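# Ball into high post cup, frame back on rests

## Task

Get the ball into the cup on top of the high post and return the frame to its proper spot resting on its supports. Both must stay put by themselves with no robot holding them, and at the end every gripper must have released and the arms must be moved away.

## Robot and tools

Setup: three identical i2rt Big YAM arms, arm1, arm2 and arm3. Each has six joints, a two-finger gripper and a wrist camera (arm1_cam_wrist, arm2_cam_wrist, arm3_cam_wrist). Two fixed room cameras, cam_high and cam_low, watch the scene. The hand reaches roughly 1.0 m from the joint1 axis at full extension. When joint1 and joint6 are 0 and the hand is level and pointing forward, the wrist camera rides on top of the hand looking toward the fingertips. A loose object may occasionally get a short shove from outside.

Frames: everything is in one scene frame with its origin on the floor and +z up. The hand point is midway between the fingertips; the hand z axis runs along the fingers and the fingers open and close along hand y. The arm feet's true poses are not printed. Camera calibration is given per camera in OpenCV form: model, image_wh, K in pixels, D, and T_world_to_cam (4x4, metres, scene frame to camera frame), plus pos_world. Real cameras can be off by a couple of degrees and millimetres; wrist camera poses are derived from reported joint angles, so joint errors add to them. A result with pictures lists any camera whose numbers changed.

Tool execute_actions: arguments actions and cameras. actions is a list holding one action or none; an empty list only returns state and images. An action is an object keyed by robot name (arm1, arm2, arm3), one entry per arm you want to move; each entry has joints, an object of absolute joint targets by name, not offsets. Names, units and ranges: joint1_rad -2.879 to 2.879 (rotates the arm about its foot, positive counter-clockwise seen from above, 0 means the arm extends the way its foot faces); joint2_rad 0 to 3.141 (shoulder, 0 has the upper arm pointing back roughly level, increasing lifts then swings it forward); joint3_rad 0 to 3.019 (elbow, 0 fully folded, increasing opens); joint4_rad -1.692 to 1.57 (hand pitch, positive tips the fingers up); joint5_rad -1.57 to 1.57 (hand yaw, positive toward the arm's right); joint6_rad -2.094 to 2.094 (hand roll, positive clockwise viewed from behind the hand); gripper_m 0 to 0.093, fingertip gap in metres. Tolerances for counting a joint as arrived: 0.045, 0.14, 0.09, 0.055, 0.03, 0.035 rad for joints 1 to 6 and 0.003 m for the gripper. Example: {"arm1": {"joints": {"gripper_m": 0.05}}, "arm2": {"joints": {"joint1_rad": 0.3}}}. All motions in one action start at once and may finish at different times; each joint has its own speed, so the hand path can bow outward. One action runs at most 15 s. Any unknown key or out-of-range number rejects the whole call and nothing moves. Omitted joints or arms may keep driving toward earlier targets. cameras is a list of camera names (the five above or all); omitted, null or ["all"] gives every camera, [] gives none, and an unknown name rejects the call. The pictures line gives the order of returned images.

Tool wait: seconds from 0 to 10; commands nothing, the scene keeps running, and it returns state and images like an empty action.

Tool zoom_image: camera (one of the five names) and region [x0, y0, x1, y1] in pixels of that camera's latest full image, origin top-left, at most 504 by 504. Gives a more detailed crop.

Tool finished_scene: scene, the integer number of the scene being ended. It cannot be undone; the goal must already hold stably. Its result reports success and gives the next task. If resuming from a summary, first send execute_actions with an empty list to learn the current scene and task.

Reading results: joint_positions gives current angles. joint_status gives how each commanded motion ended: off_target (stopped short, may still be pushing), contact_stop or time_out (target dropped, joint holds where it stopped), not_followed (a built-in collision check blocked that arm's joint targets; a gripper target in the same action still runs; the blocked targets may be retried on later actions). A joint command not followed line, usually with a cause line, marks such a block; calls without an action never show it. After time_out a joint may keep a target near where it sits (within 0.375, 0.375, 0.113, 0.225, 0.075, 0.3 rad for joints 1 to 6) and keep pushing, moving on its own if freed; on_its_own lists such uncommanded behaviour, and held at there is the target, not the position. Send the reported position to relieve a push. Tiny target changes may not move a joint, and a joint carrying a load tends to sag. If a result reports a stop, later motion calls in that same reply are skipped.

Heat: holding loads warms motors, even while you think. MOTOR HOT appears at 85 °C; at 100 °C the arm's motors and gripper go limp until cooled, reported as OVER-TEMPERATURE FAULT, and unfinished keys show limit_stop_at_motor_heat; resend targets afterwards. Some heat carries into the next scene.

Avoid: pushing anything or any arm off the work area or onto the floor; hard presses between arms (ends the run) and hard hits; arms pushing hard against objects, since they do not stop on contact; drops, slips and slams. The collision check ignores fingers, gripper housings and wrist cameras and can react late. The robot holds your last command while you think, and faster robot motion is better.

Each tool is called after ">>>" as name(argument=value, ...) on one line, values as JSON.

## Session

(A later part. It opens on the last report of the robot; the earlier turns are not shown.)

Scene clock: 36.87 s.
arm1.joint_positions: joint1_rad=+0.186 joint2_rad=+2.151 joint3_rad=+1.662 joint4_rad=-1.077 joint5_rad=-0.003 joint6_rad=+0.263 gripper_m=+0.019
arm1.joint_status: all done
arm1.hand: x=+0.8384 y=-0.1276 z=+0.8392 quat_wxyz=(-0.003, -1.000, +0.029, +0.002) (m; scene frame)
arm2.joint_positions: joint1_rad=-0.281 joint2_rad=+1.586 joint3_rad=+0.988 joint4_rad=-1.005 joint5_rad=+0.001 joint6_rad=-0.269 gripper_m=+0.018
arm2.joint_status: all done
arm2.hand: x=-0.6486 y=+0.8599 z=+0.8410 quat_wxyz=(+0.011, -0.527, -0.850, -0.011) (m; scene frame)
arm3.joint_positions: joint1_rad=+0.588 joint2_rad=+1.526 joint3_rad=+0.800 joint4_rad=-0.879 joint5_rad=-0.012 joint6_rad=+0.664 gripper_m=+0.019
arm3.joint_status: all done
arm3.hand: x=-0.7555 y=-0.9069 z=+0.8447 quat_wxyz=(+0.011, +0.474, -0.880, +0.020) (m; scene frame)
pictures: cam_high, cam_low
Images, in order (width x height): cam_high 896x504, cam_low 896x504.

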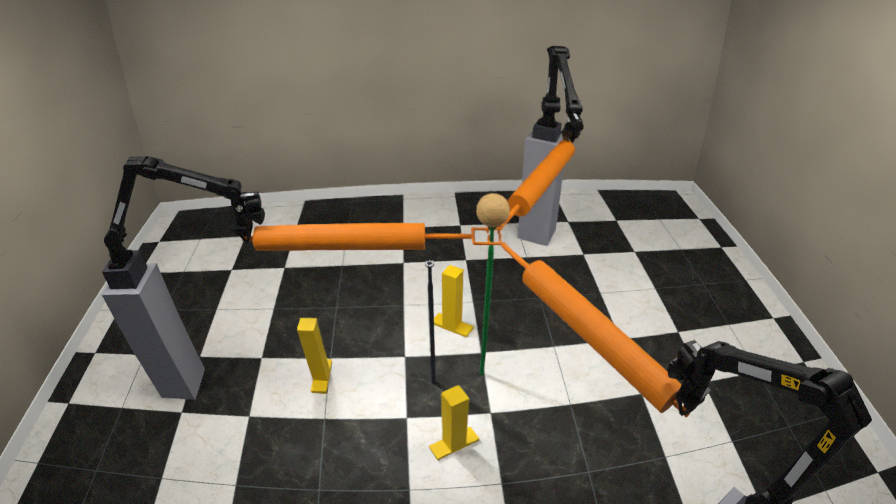

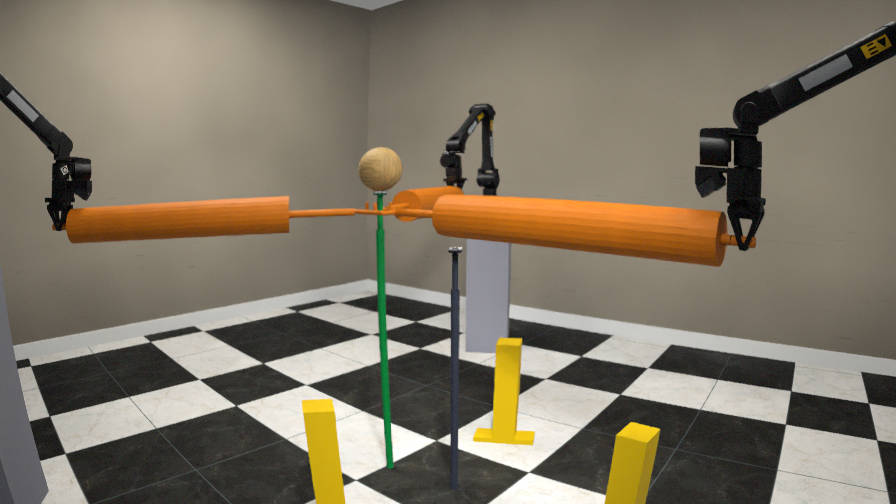

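>>> execute_actions(actions=[{"arm1":{"joints":{"joint1_rad":0.227,"joint2_rad":1.939,"joint3_rad":1.335,"joint4_rad":-0.928,"joint6_rad":0.308}},"arm2":{"joints":{"joint1_rad":-0.073,"joint2_rad":1.642,"joint3_rad":1.096,"joint4_rad":-1.011,"joint6_rad":-0.056}},"arm3":{"joints":{"joint1_rad":0.337,"joint2_rad":1.515,"joint3_rad":0.825,"joint4_rad":-0.872,"joint6_rad":0.406}}}], cameras=["cam_high","cam_low"])

Scene clock: 39.00 s.
arm1.joint_positions: joint1_rad=+0.225 joint2_rad=+1.966 joint3_rad=+1.335 joint4_rad=-0.941 joint5_rad=-0.001 joint6_rad=+0.304 gripper_m=+0.019
arm1.joint_status: all done
arm1.hand: x=+0.9276 y=-0.1301 z=+0.8369 quat_wxyz=(-0.001, -1.000, +0.030, -0.001) (m; scene frame)
arm2.joint_positions: joint1_rad=-0.072 joint2_rad=+1.646 joint3_rad=+1.057 joint4_rad=-1.004 joint5_rad=+0.005 joint6_rad=-0.062 gripper_m=+0.018
arm2.joint_status: all done
arm2.hand: x=-0.5581 y=+0.8594 z=+0.8389 quat_wxyz=(+0.010, -0.526, -0.850, -0.004) (m; scene frame)
arm3.joint_positions: joint1_rad=+0.341 joint2_rad=+1.526 joint3_rad=+0.800 joint4_rad=-0.868 joint5_rad=-0.012 joint6_rad=+0.418 gripper_m=+0.019
arm3.joint_status: all done
arm3.hand: x=-0.6686 y=-0.9073 z=+0.8454 quat_wxyz=(+0.010, +0.474, -0.881, +0.012) (m; scene frame)
pictures: cam_high, cam_low
Images, in order (width x height): cam_high 896x504, cam_low 896x504.

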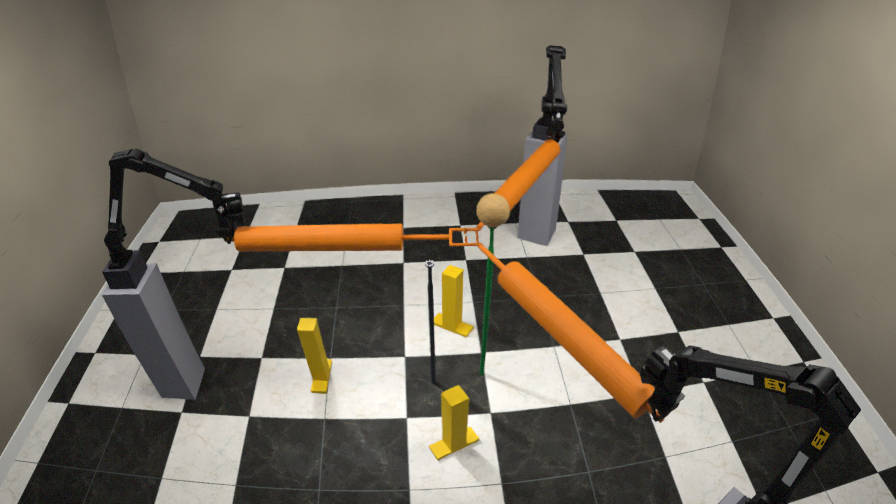

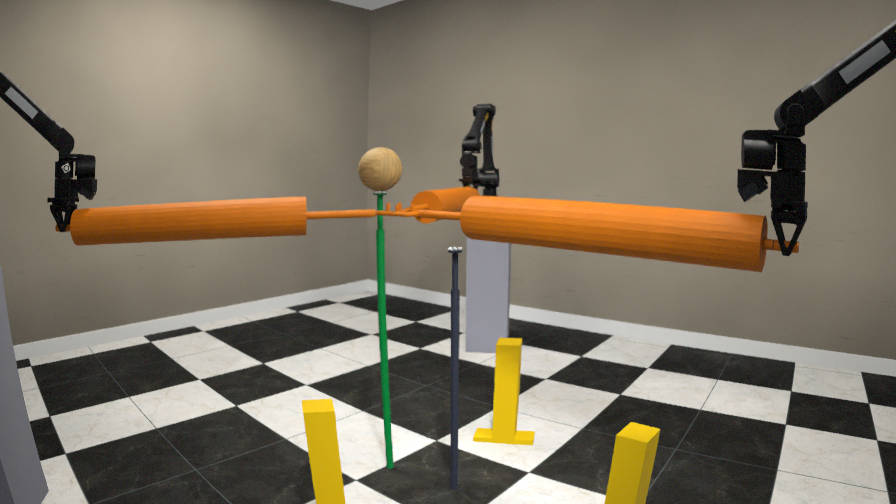

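>>> execute_actions(actions=[{"arm1":{"joints":{"joint1_rad":0.26,"joint2_rad":1.702,"joint3_rad":0.946,"joint4_rad":-0.777,"joint5_rad":0,"joint6_rad":0.346}},"arm2":{"joints":{"joint1_rad":0.161,"joint2_rad":1.758,"joint3_rad":1.245,"joint4_rad":-1.04,"joint5_rad":0,"joint6_rad":0.182}},"arm3":{"joints":{"joint1_rad":0.043,"joint2_rad":1.639,"joint3_rad":0.969,"joint4_rad":-0.888,"joint5_rad":0.005,"joint6_rad":0.114}}}], cameras=[])

>>> execute_actions(actions=[{"arm1":{"joints":{"joint1_rad":0.349,"joint2_rad":1.47,"joint3_rad":0.579,"joint4_rad":-0.646,"joint6_rad":0.437}},"arm2":{"joints":{"joint1_rad":0.358,"joint2_rad":1.953,"joint3_rad":1.5,"joint4_rad":-1.092,"joint6_rad":0.38}},"arm3":{"joints":{"joint1_rad":-0.188,"joint2_rad":1.834,"joint3_rad":1.198,"joint4_rad":-0.915,"joint6_rad":-0.116}}}], cameras=["cam_high","cam_low"])

Scene clock: 40.37 s.
arm1.joint_positions: joint1_rad=+0.260 joint2_rad=+1.729 joint3_rad=+0.945 joint4_rad=-0.791 joint5_rad=+0.000 joint6_rad=+0.342 gripper_m=+0.019
arm1.joint_status: all done
arm1.hand: x=+1.0481 y=-0.1151 z=+0.8325 quat_wxyz=(+0.000, -1.000, +0.031, -0.002) (m; scene frame)
arm2.joint_positions: joint1_rad=+0.164 joint2_rad=+1.773 joint3_rad=+1.206 joint4_rad=-1.029 joint5_rad=+0.003 joint6_rad=+0.175 gripper_m=+0.018
arm2.joint_status: all done
arm2.hand: x=-0.4396 y=+0.8690 z=+0.8311 quat_wxyz=(+0.012, -0.526, -0.850, -0.003) (m; scene frame)
arm3.joint_positions: joint1_rad=+0.046 joint2_rad=+1.654 joint3_rad=+0.936 joint4_rad=-0.881 joint5_rad=-0.003 joint6_rad=+0.125 gripper_m=+0.019
arm3.joint_status: all done
arm3.hand: x=-0.5471 y=-0.8957 z=+0.8388 quat_wxyz=(+0.011, +0.473, -0.881, +0.014) (m; scene frame)
pictures: none
No camera images: the call's "cameras" was empty. Leave "cameras" out to get every camera's image.

Scene clock: 41.43 s.
arm1.joint_positions: joint1_rad=+0.349 joint2_rad=+1.496 joint3_rad=+0.577 joint4_rad=-0.657 joint5_rad=+0.001 joint6_rad=+0.431 gripper_m=+0.019
arm1.joint_status: all done
arm1.hand: x=+1.1777 y=-0.1046 z=+0.8179 quat_wxyz=(+0.001, -1.000, +0.031, -0.002) (m; scene frame)
arm2.joint_positions: joint1_rad=+0.361 joint2_rad=+1.967 joint3_rad=+1.457 joint4_rad=-1.069 joint5_rad=+0.002 joint6_rad=+0.373 gripper_m=+0.018
arm2.joint_status: all done
arm2.hand: x=-0.3091 y=+0.8777 z=+0.8150 quat_wxyz=(+0.004, -0.527, -0.850, +0.000) (m; scene frame)
arm3.joint_positions: joint1_rad=-0.184 joint2_rad=+1.850 joint3_rad=+1.163 joint4_rad=-0.907 joint5_rad=+0.001 joint6_rad=-0.105 gripper_m=+0.019
arm3.joint_status: all done
arm3.hand: x=-0.4182 y=-0.8854 z=+0.8223 quat_wxyz=(+0.009, +0.473, -0.881, +0.012) (m; scene frame)
pictures: cam_high, cam_low
Images, in order (width x height): cam_high 896x504, cam_low 896x504.

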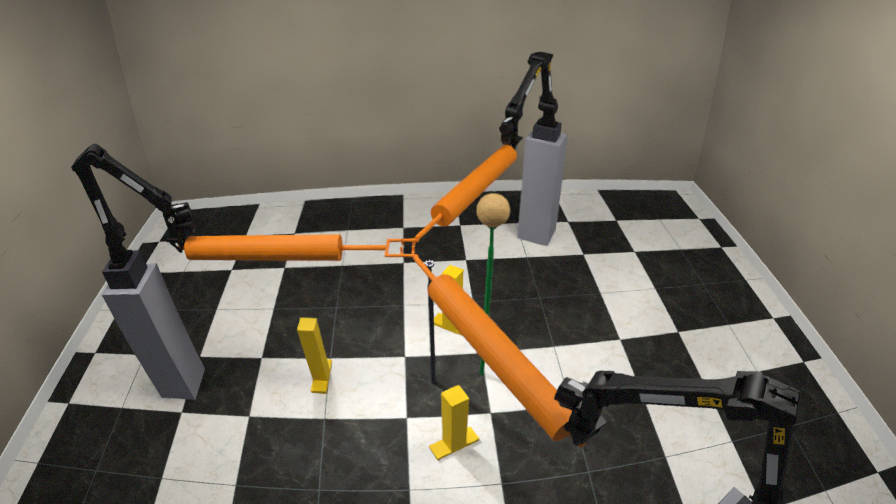

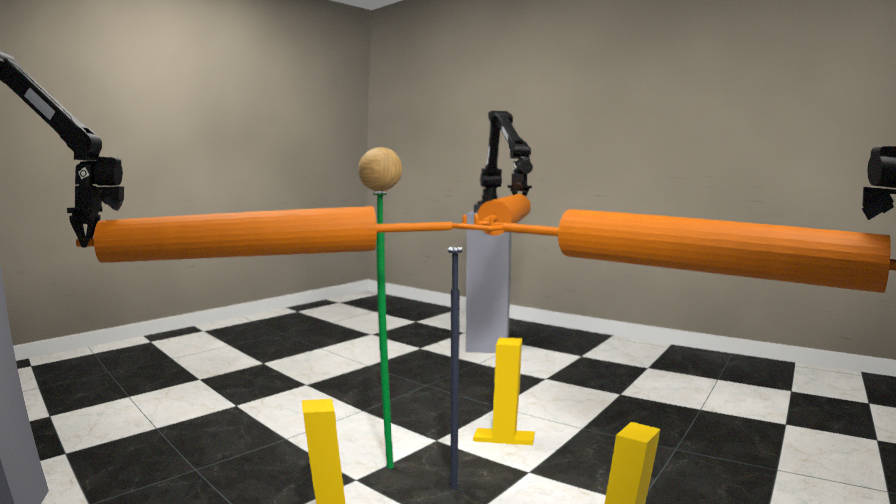

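>>> execute_actions(actions=[{"arm1":{"joints":{"joint1_rad":0.408,"joint2_rad":1.93,"joint3_rad":0.457,"joint4_rad":-0.087,"joint6_rad":0.496}},"arm2":{"joints":{"joint1_rad":0.402,"joint2_rad":2.205,"joint3_rad":1.548,"joint4_rad":-0.86,"joint6_rad":0.424}},"arm3":{"joints":{"joint1_rad":-0.24,"joint2_rad":2.13,"joint3_rad":1.249,"joint4_rad":-0.653,"joint5_rad":0,"joint6_rad":-0.167}}}], cameras=[])

>>> execute_actions(actions=[{"arm1":{"joints":{"joint2_rad":2.415,"joint3_rad":0.61,"joint4_rad":0.259}},"arm2":{"joints":{"joint2_rad":2.431,"joint3_rad":1.584,"joint4_rad":-0.673}},"arm3":{"joints":{"joint1_rad":-0.233,"joint2_rad":2.4,"joint3_rad":1.313,"joint4_rad":-0.452}}}], cameras=["cam_high","cam_low"])

Scene clock: 43.17 s.
arm1.joint_positions: joint1_rad=+0.403 joint2_rad=+1.928 joint3_rad=+0.459 joint4_rad=-0.104 joint5_rad=+0.002 joint6_rad=+0.483 gripper_m=+0.019
arm1.joint_status: all done
arm1.hand: x=+1.2161 y=-0.1046 z=+0.6900 quat_wxyz=(+0.001, -1.000, +0.030, +0.000) (m; scene frame)
arm2.joint_positions: joint1_rad=+0.398 joint2_rad=+2.239 joint3_rad=+1.503 joint4_rad=-0.844 joint5_rad=-0.002 joint6_rad=+0.417 gripper_m=+0.018
arm2.joint_status: all done
arm2.hand: x=-0.2731 y=+0.8758 z=+0.6771 quat_wxyz=(+0.005, -0.530, -0.848, -0.002) (m; scene frame)
arm3.joint_positions: joint1_rad=-0.237 joint2_rad=+2.161 joint3_rad=+1.212 joint4_rad=-0.647 joint5_rad=+0.003 joint6_rad=-0.164 gripper_m=+0.019
arm3.joint_status: all done
arm3.hand: x=-0.3812 y=-0.8859 z=+0.6860 quat_wxyz=(+0.010, +0.476, -0.879, +0.012) (m; scene frame)
pictures: none
No camera images: the call's "cameras" was empty. Leave "cameras" out to get every camera's image.

Scene clock: 44.33 s.
arm1.joint_positions: joint1_rad=+0.406 joint2_rad=+2.412 joint3_rad=+0.604 joint4_rad=+0.240 joint5_rad=+0.002 joint6_rad=+0.488 gripper_m=+0.019
arm1.joint_status: all done
arm1.hand: x=+1.2124 y=-0.1074 z=+0.5695 quat_wxyz=(-0.001, -1.000, +0.031, +0.002) (m; scene frame)
arm2.joint_positions: joint1_rad=+0.395 joint2_rad=+2.461 joint3_rad=+1.544 joint4_rad=-0.666 joint5_rad=-0.002 joint6_rad=+0.413 gripper_m=+0.018
arm2.joint_status: all done
arm2.hand: x=-0.2756 y=+0.8756 z=+0.5610 quat_wxyz=(+0.005, -0.529, -0.849, -0.001) (m; scene frame)
arm3.joint_positions: joint1_rad=-0.227 joint2_rad=+2.427 joint3_rad=+1.279 joint4_rad=-0.450 joint5_rad=+0.001 joint6_rad=-0.152 gripper_m=+0.019
arm3.joint_status: all done
arm3.hand: x=-0.3861 y=-0.8854 z=+0.5682 quat_wxyz=(+0.011, +0.475, -0.880, +0.012) (m; scene frame)
pictures: cam_high, cam_low
Images, in order (width x height): cam_high 896x504, cam_low 896x504.

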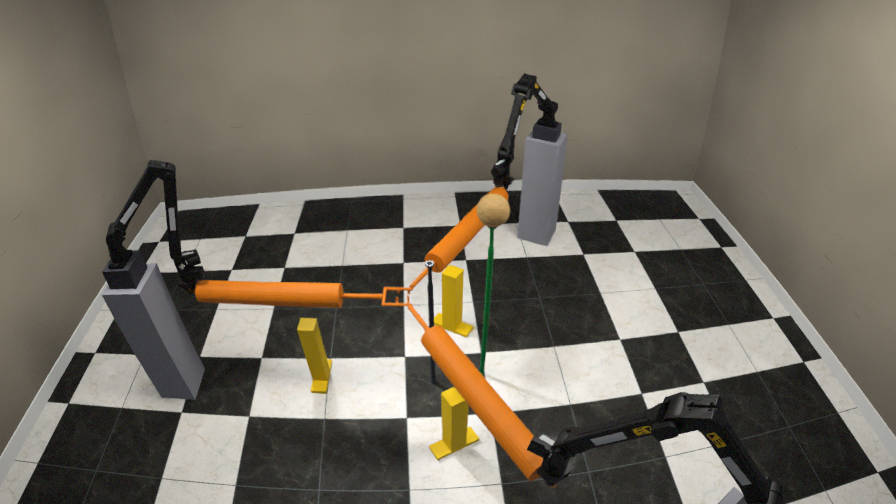

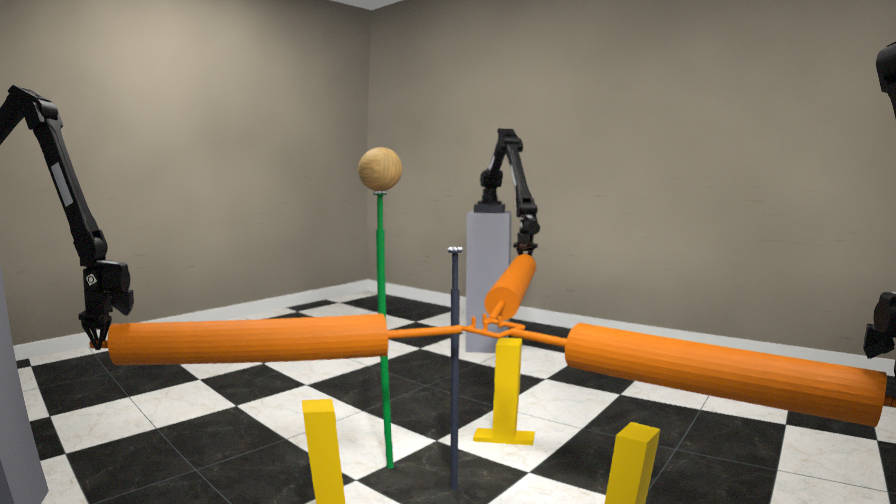

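>>> execute_actions(actions=[{"arm1":{"joints":{"joint1_rad":0.406,"joint2_rad":2.762,"joint3_rad":0.808,"joint4_rad":0.388}},"arm2":{"joints":{"joint1_rad":0.408,"joint2_rad":2.645,"joint3_rad":1.703,"joint4_rad":-0.57}},"arm3":{"joints":{"joint1_rad":-0.237,"joint2_rad":2.643,"joint3_rad":1.458,"joint4_rad":-0.343}}}], cameras=["cam_high","cam_low"])

Scene clock: 51.33 s.
arm1.joint_positions: joint1_rad=+0.408 joint2_rad=+2.754 joint3_rad=+0.807 joint4_rad=+0.376 joint5_rad=+0.002 joint6_rad=+0.491 gripper_m=+0.019
arm1.joint_status: all done
arm1.hand: x=+1.2155 y=-0.1069 z=+0.4639 quat_wxyz=(+0.000, -1.000, +0.031, +0.000) (m; scene frame)
arm2.joint_positions: joint1_rad=+0.401 joint2_rad=+2.671 joint3_rad=+1.660 joint4_rad=-0.570 joint5_rad=+0.001 joint6_rad=+0.421 gripper_m=+0.018
arm2.joint_status: all done
arm2.hand: x=-0.2724 y=+0.8764 z=+0.4659 quat_wxyz=(+0.005, -0.530, -0.848, +0.000) (m; scene frame)
arm3.joint_positions: joint1_rad=-0.229 joint2_rad=+2.675 joint3_rad=+1.428 joint4_rad=-0.346 joint5_rad=-0.002 joint6_rad=-0.152 gripper_m=+0.019
arm3.joint_status: all done
arm3.hand: x=-0.3820 y=-0.8838 z=+0.4670 quat_wxyz=(+0.009, +0.474, -0.881, +0.009) (m; scene frame)
pictures: cam_high, cam_low
Images, in order (width x height): cam_high 896x504, cam_low 896x504.

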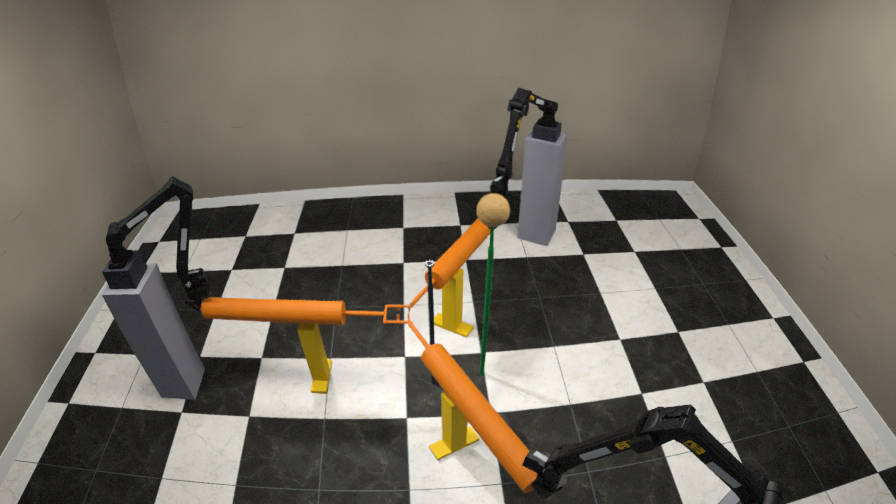

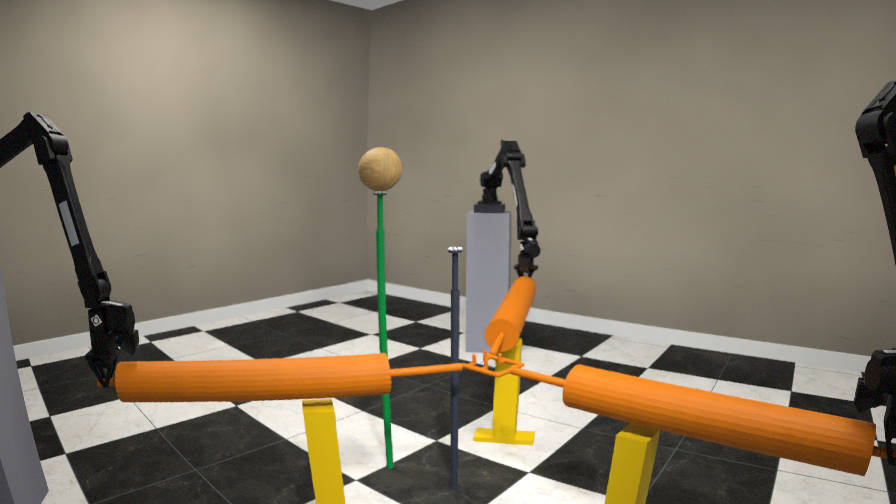

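>>> execute_actions(actions=[{"arm1":{"joints":{"joint2_rad":2.842,"joint3_rad":0.864,"joint4_rad":0.402}},"arm2":{"joints":{"joint2_rad":2.715,"joint3_rad":1.742,"joint4_rad":-0.546}},"arm3":{"joints":{"joint2_rad":2.71,"joint3_rad":1.5,"joint4_rad":-0.324}}}], cameras=["cam_high","cam_low"])

Scene clock: 55.47 s.
arm1.joint_positions: joint1_rad=+0.408 joint2_rad=+2.833 joint3_rad=+0.862 joint4_rad=+0.397 joint5_rad=+0.002 joint6_rad=+0.491 gripper_m=+0.019
arm1.joint_status: all done
arm1.hand: x=+1.2187 y=-0.1053 z=+0.4373 quat_wxyz=(+0.001, -1.000, +0.031, -0.001) (m; scene frame)
arm2.joint_positions: joint1_rad=+0.405 joint2_rad=+2.719 joint3_rad=+1.696 joint4_rad=-0.557 joint5_rad=-0.001 joint6_rad=+0.421 gripper_m=+0.018
arm2.joint_status: all done
arm2.hand: x=-0.2694 y=+0.8775 z=+0.4460 quat_wxyz=(+0.004, -0.528, -0.849, -0.001) (m; scene frame)
arm3.joint_positions: joint1_rad=-0.231 joint2_rad=+2.722 joint3_rad=+1.468 joint4_rad=-0.334 joint5_rad=-0.002 joint6_rad=-0.153 gripper_m=+0.019
arm3.joint_status: all done
arm3.hand: x=-0.3787 y=-0.8822 z=+0.4488 quat_wxyz=(+0.007, +0.474, -0.881, +0.009) (m; scene frame)
pictures: cam_high, cam_low
Images, in order (width x height): cam_high 896x504, cam_low 896x504.

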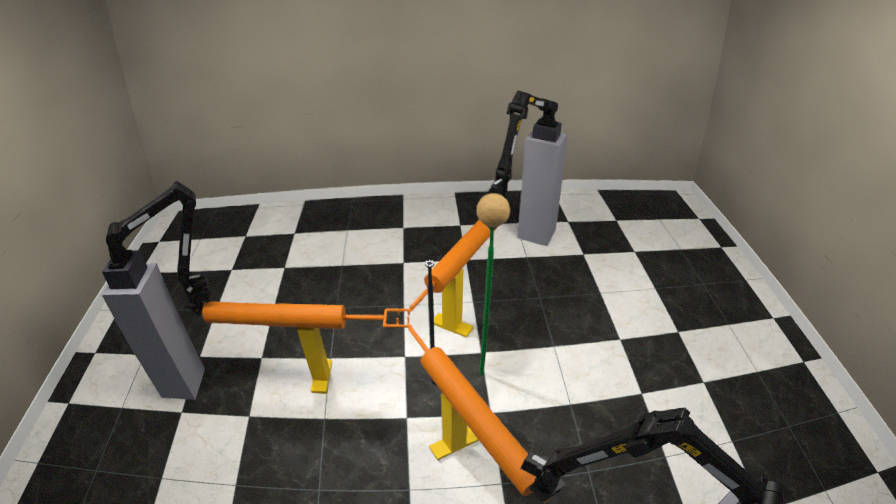

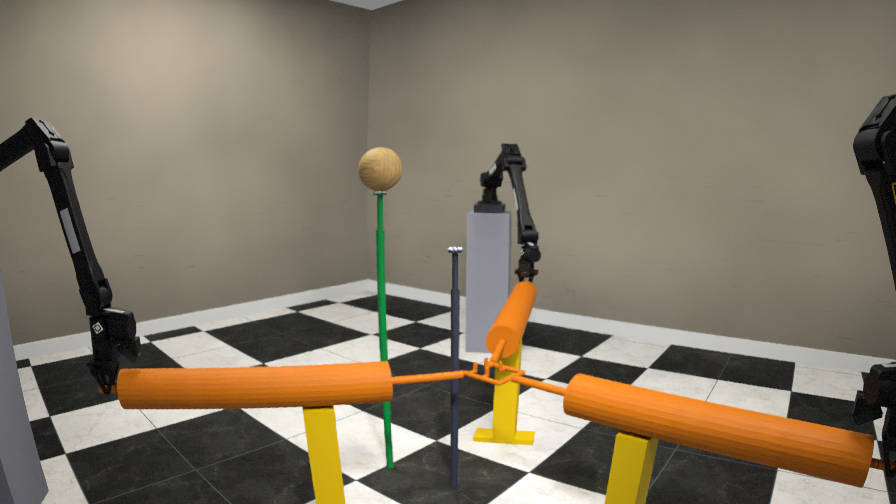

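>>> execute_actions(actions=[{"arm2":{"joints":{"joint2_rad":2.74,"joint3_rad":1.735}},"arm3":{"joints":{"joint2_rad":2.728,"joint3_rad":1.492}}}], cameras=[])

Scene clock: 56.17 s.
arm1.joint_positions: joint1_rad=+0.408 joint2_rad=+2.833 joint3_rad=+0.862 joint4_rad=+0.397 joint5_rad=+0.002 joint6_rad=+0.491 gripper_m=+0.019
arm1.joint_status: not commanded
arm1.hand: x=+1.2187 y=-0.1053 z=+0.4373 quat_wxyz=(+0.001, -1.000, +0.031, -0.001) (m; scene frame)
arm2.joint_positions: joint1_rad=+0.405 joint2_rad=+2.728 joint3_rad=+1.701 joint4_rad=-0.552 joint5_rad=+0.000 joint6_rad=+0.421 gripper_m=+0.018
arm2.joint_status: all done
arm2.hand: x=-0.2699 y=+0.8778 z=+0.4417 quat_wxyz=(+0.004, -0.528, -0.849, +0.000) (m; scene frame)
arm3.joint_positions: joint1_rad=-0.231 joint2_rad=+2.725 joint3_rad=+1.468 joint4_rad=-0.331 joint5_rad=-0.002 joint6_rad=-0.153 gripper_m=+0.019
arm3.joint_status: all done
arm3.hand: x=-0.3791 y=-0.8826 z=+0.4474 quat_wxyz=(+0.007, +0.474, -0.881, +0.009) (m; scene frame)
pictures: none
No camera images: the call's "cameras" was empty. Leave "cameras" out to get every camera's image.

>>> execute_actions(actions=[{"arm1":{"joints":{"joint2_rad":2.833,"gripper_m":0.06}},"arm2":{"joints":{"joint2_rad":2.73,"joint3_rad":1.712,"gripper_m":0.06}},"arm3":{"joints":{"joint3_rad":1.476,"gripper_m":0.06}}}], cameras=[])

>>> execute_actions(actions=[{"arm1":{"joints":{"joint2_rad":2.53,"joint3_rad":0.63,"joint4_rad":0.29}},"arm2":{"joints":{"joint2_rad":2.5,"joint3_rad":1.55,"joint4_rad":-0.66}},"arm3":{"joints":{"joint2_rad":2.48,"joint3_rad":1.295,"joint4_rad":-0.43}}}], cameras=["cam_high","cam_low"])

Scene clock: 57.03 s.
arm1.joint_positions: joint1_rad=+0.408 joint2_rad=+2.833 joint3_rad=+0.862 joint4_rad=+0.397 joint5_rad=+0.002 joint6_rad=+0.491 gripper_m=+0.060
arm1.joint_status: all done
arm1.hand: x=+1.2187 y=-0.1053 z=+0.4373 quat_wxyz=(+0.001, -1.000, +0.031, -0.001) (m; scene frame)
arm2.joint_positions: joint1_rad=+0.405 joint2_rad=+2.728 joint3_rad=+1.701 joint4_rad=-0.552 joint5_rad=+0.000 joint6_rad=+0.421 gripper_m=+0.060
arm2.joint_status: all done
arm2.hand: x=-0.2699 y=+0.8778 z=+0.4417 quat_wxyz=(+0.004, -0.528, -0.849, +0.000) (m; scene frame)
arm3.joint_positions: joint1_rad=-0.231 joint2_rad=+2.724 joint3_rad=+1.468 joint4_rad=-0.331 joint5_rad=-0.002 joint6_rad=-0.153 gripper_m=+0.060
arm3.joint_status: all done
arm3.hand: x=-0.3790 y=-0.8825 z=+0.4476 quat_wxyz=(+0.007, +0.474, -0.881, +0.009) (m; scene frame)
pictures: none
No camera images: the call's "cameras" was empty. Leave "cameras" out to get every camera's image.

Scene clock: 58.37 s.
arm1.joint_positions: joint1_rad=+0.408 joint2_rad=+2.524 joint3_rad=+0.639 joint4_rad=+0.295 joint5_rad=+0.002 joint6_rad=+0.491 gripper_m=+0.060
arm1.joint_status: all done
arm1.hand: x=+1.2246 y=-0.1024 z=+0.5396 quat_wxyz=(+0.004, -0.999, +0.031, -0.008) (m; scene frame)
arm2.joint_positions: joint1_rad=+0.405 joint2_rad=+2.486 joint3_rad=+1.544 joint4_rad=-0.651 joint5_rad=+0.000 joint6_rad=+0.421 gripper_m=+0.060
arm2.joint_status: all done
arm2.hand: x=-0.2768 y=+0.8836 z=+0.5465 quat_wxyz=(+0.011, -0.528, -0.849, -0.001) (m; scene frame)
arm3.joint_positions: joint1_rad=-0.231 joint2_rad=+2.460 joint3_rad=+1.294 joint4_rad=-0.426 joint5_rad=-0.002 joint6_rad=-0.153 gripper_m=+0.060
arm3.joint_status: all done
arm3.hand: x=-0.3836 y=-0.8855 z=+0.5545 quat_wxyz=(+0.009, +0.473, -0.881, +0.009) (m; scene frame)
pictures: cam_high, cam_low
Images, in order (width x height): cam_high 896x504, cam_low 896x504.

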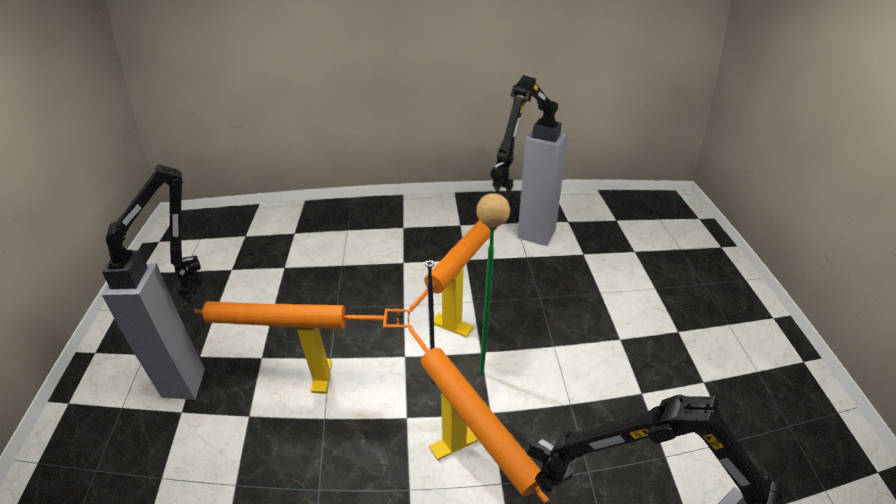

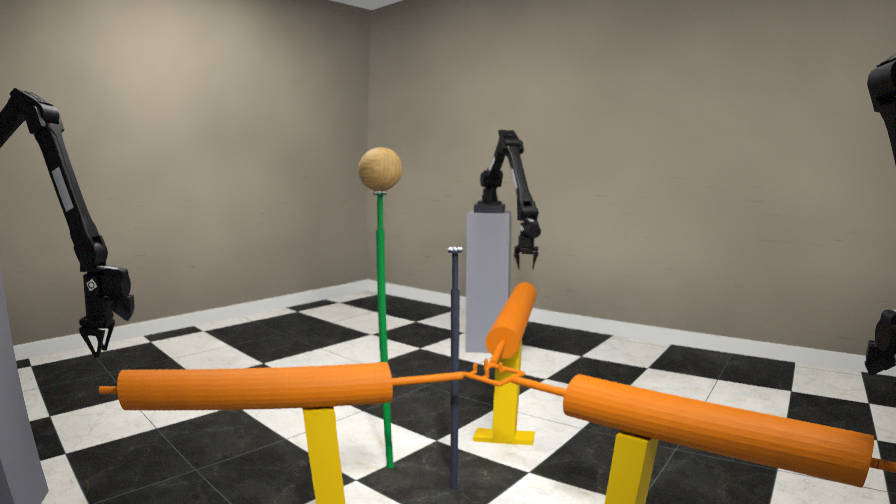

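>>> execute_actions(actions=[{"arm1":{"joints":{"joint2_rad":1.6,"joint3_rad":0.55,"joint4_rad":-0.2}},"arm2":{"joints":{"joint2_rad":1.7,"joint3_rad":1.1,"joint4_rad":-0.9}},"arm3":{"joints":{"joint2_rad":1.65,"joint3_rad":1.0,"joint4_rad":-0.8}}}], cameras=["cam_high","cam_low"])

Scene clock: 60.03 s.
arm1.joint_positions: joint1_rad=+0.408 joint2_rad=+1.602 joint3_rad=+0.547 joint4_rad=-0.192 joint5_rad=+0.002 joint6_rad=+0.491 gripper_m=+0.060
arm1.joint_status: all done
arm1.hand: x=+1.1151 y=-0.1520 z=+0.7955 quat_wxyz=(-0.071, -0.986, +0.031, +0.144) (m; scene frame)
arm2.joint_positions: joint1_rad=+0.405 joint2_rad=+1.686 joint3_rad=+1.106 joint4_rad=-0.889 joint5_rad=+0.000 joint6_rad=+0.421 gripper_m=+0.060
arm2.joint_status: all done
arm2.hand: x=-0.3579 y=+0.9509 z=+0.8389 quat_wxyz=(-0.050, -0.527, -0.848, +0.007) (m; scene frame)
arm3.joint_positions: joint1_rad=-0.231 joint2_rad=+1.633 joint3_rad=+0.994 joint4_rad=-0.789 joint5_rad=-0.002 joint6_rad=-0.153 gripper_m=+0.060
arm3.joint_status: all done
arm3.hand: x=-0.4196 y=-0.9188 z=+0.8680 quat_wxyz=(-0.068, +0.473, -0.878, -0.018) (m; scene frame)
pictures: cam_high, cam_low
Images, in order (width x height): cam_high 896x504, cam_low 896x504.

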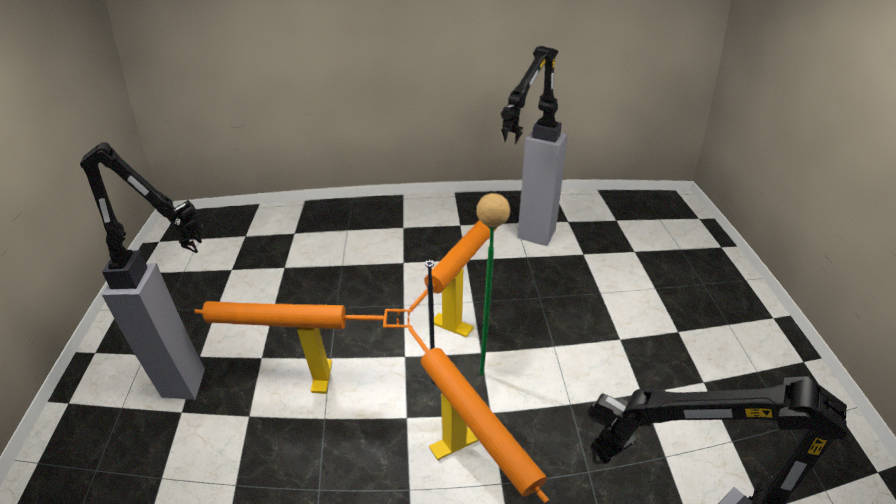

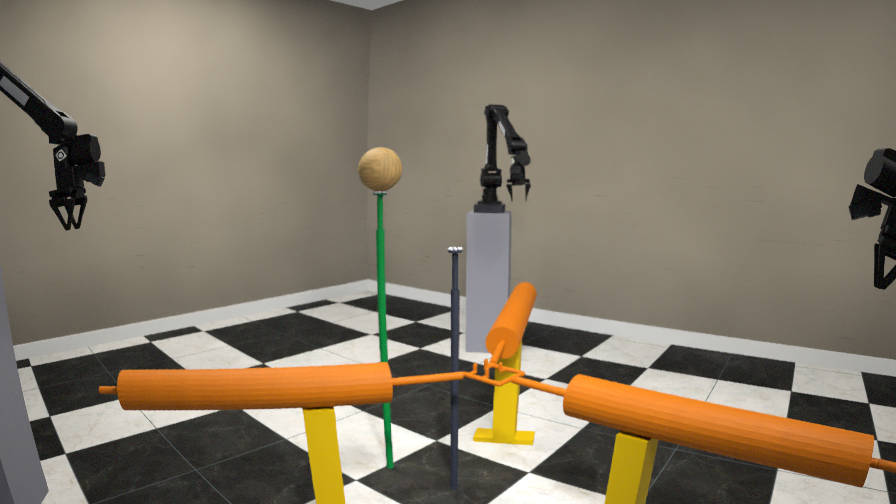

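>>> finished_scene(scene=1)

The scene is finished: the task was done.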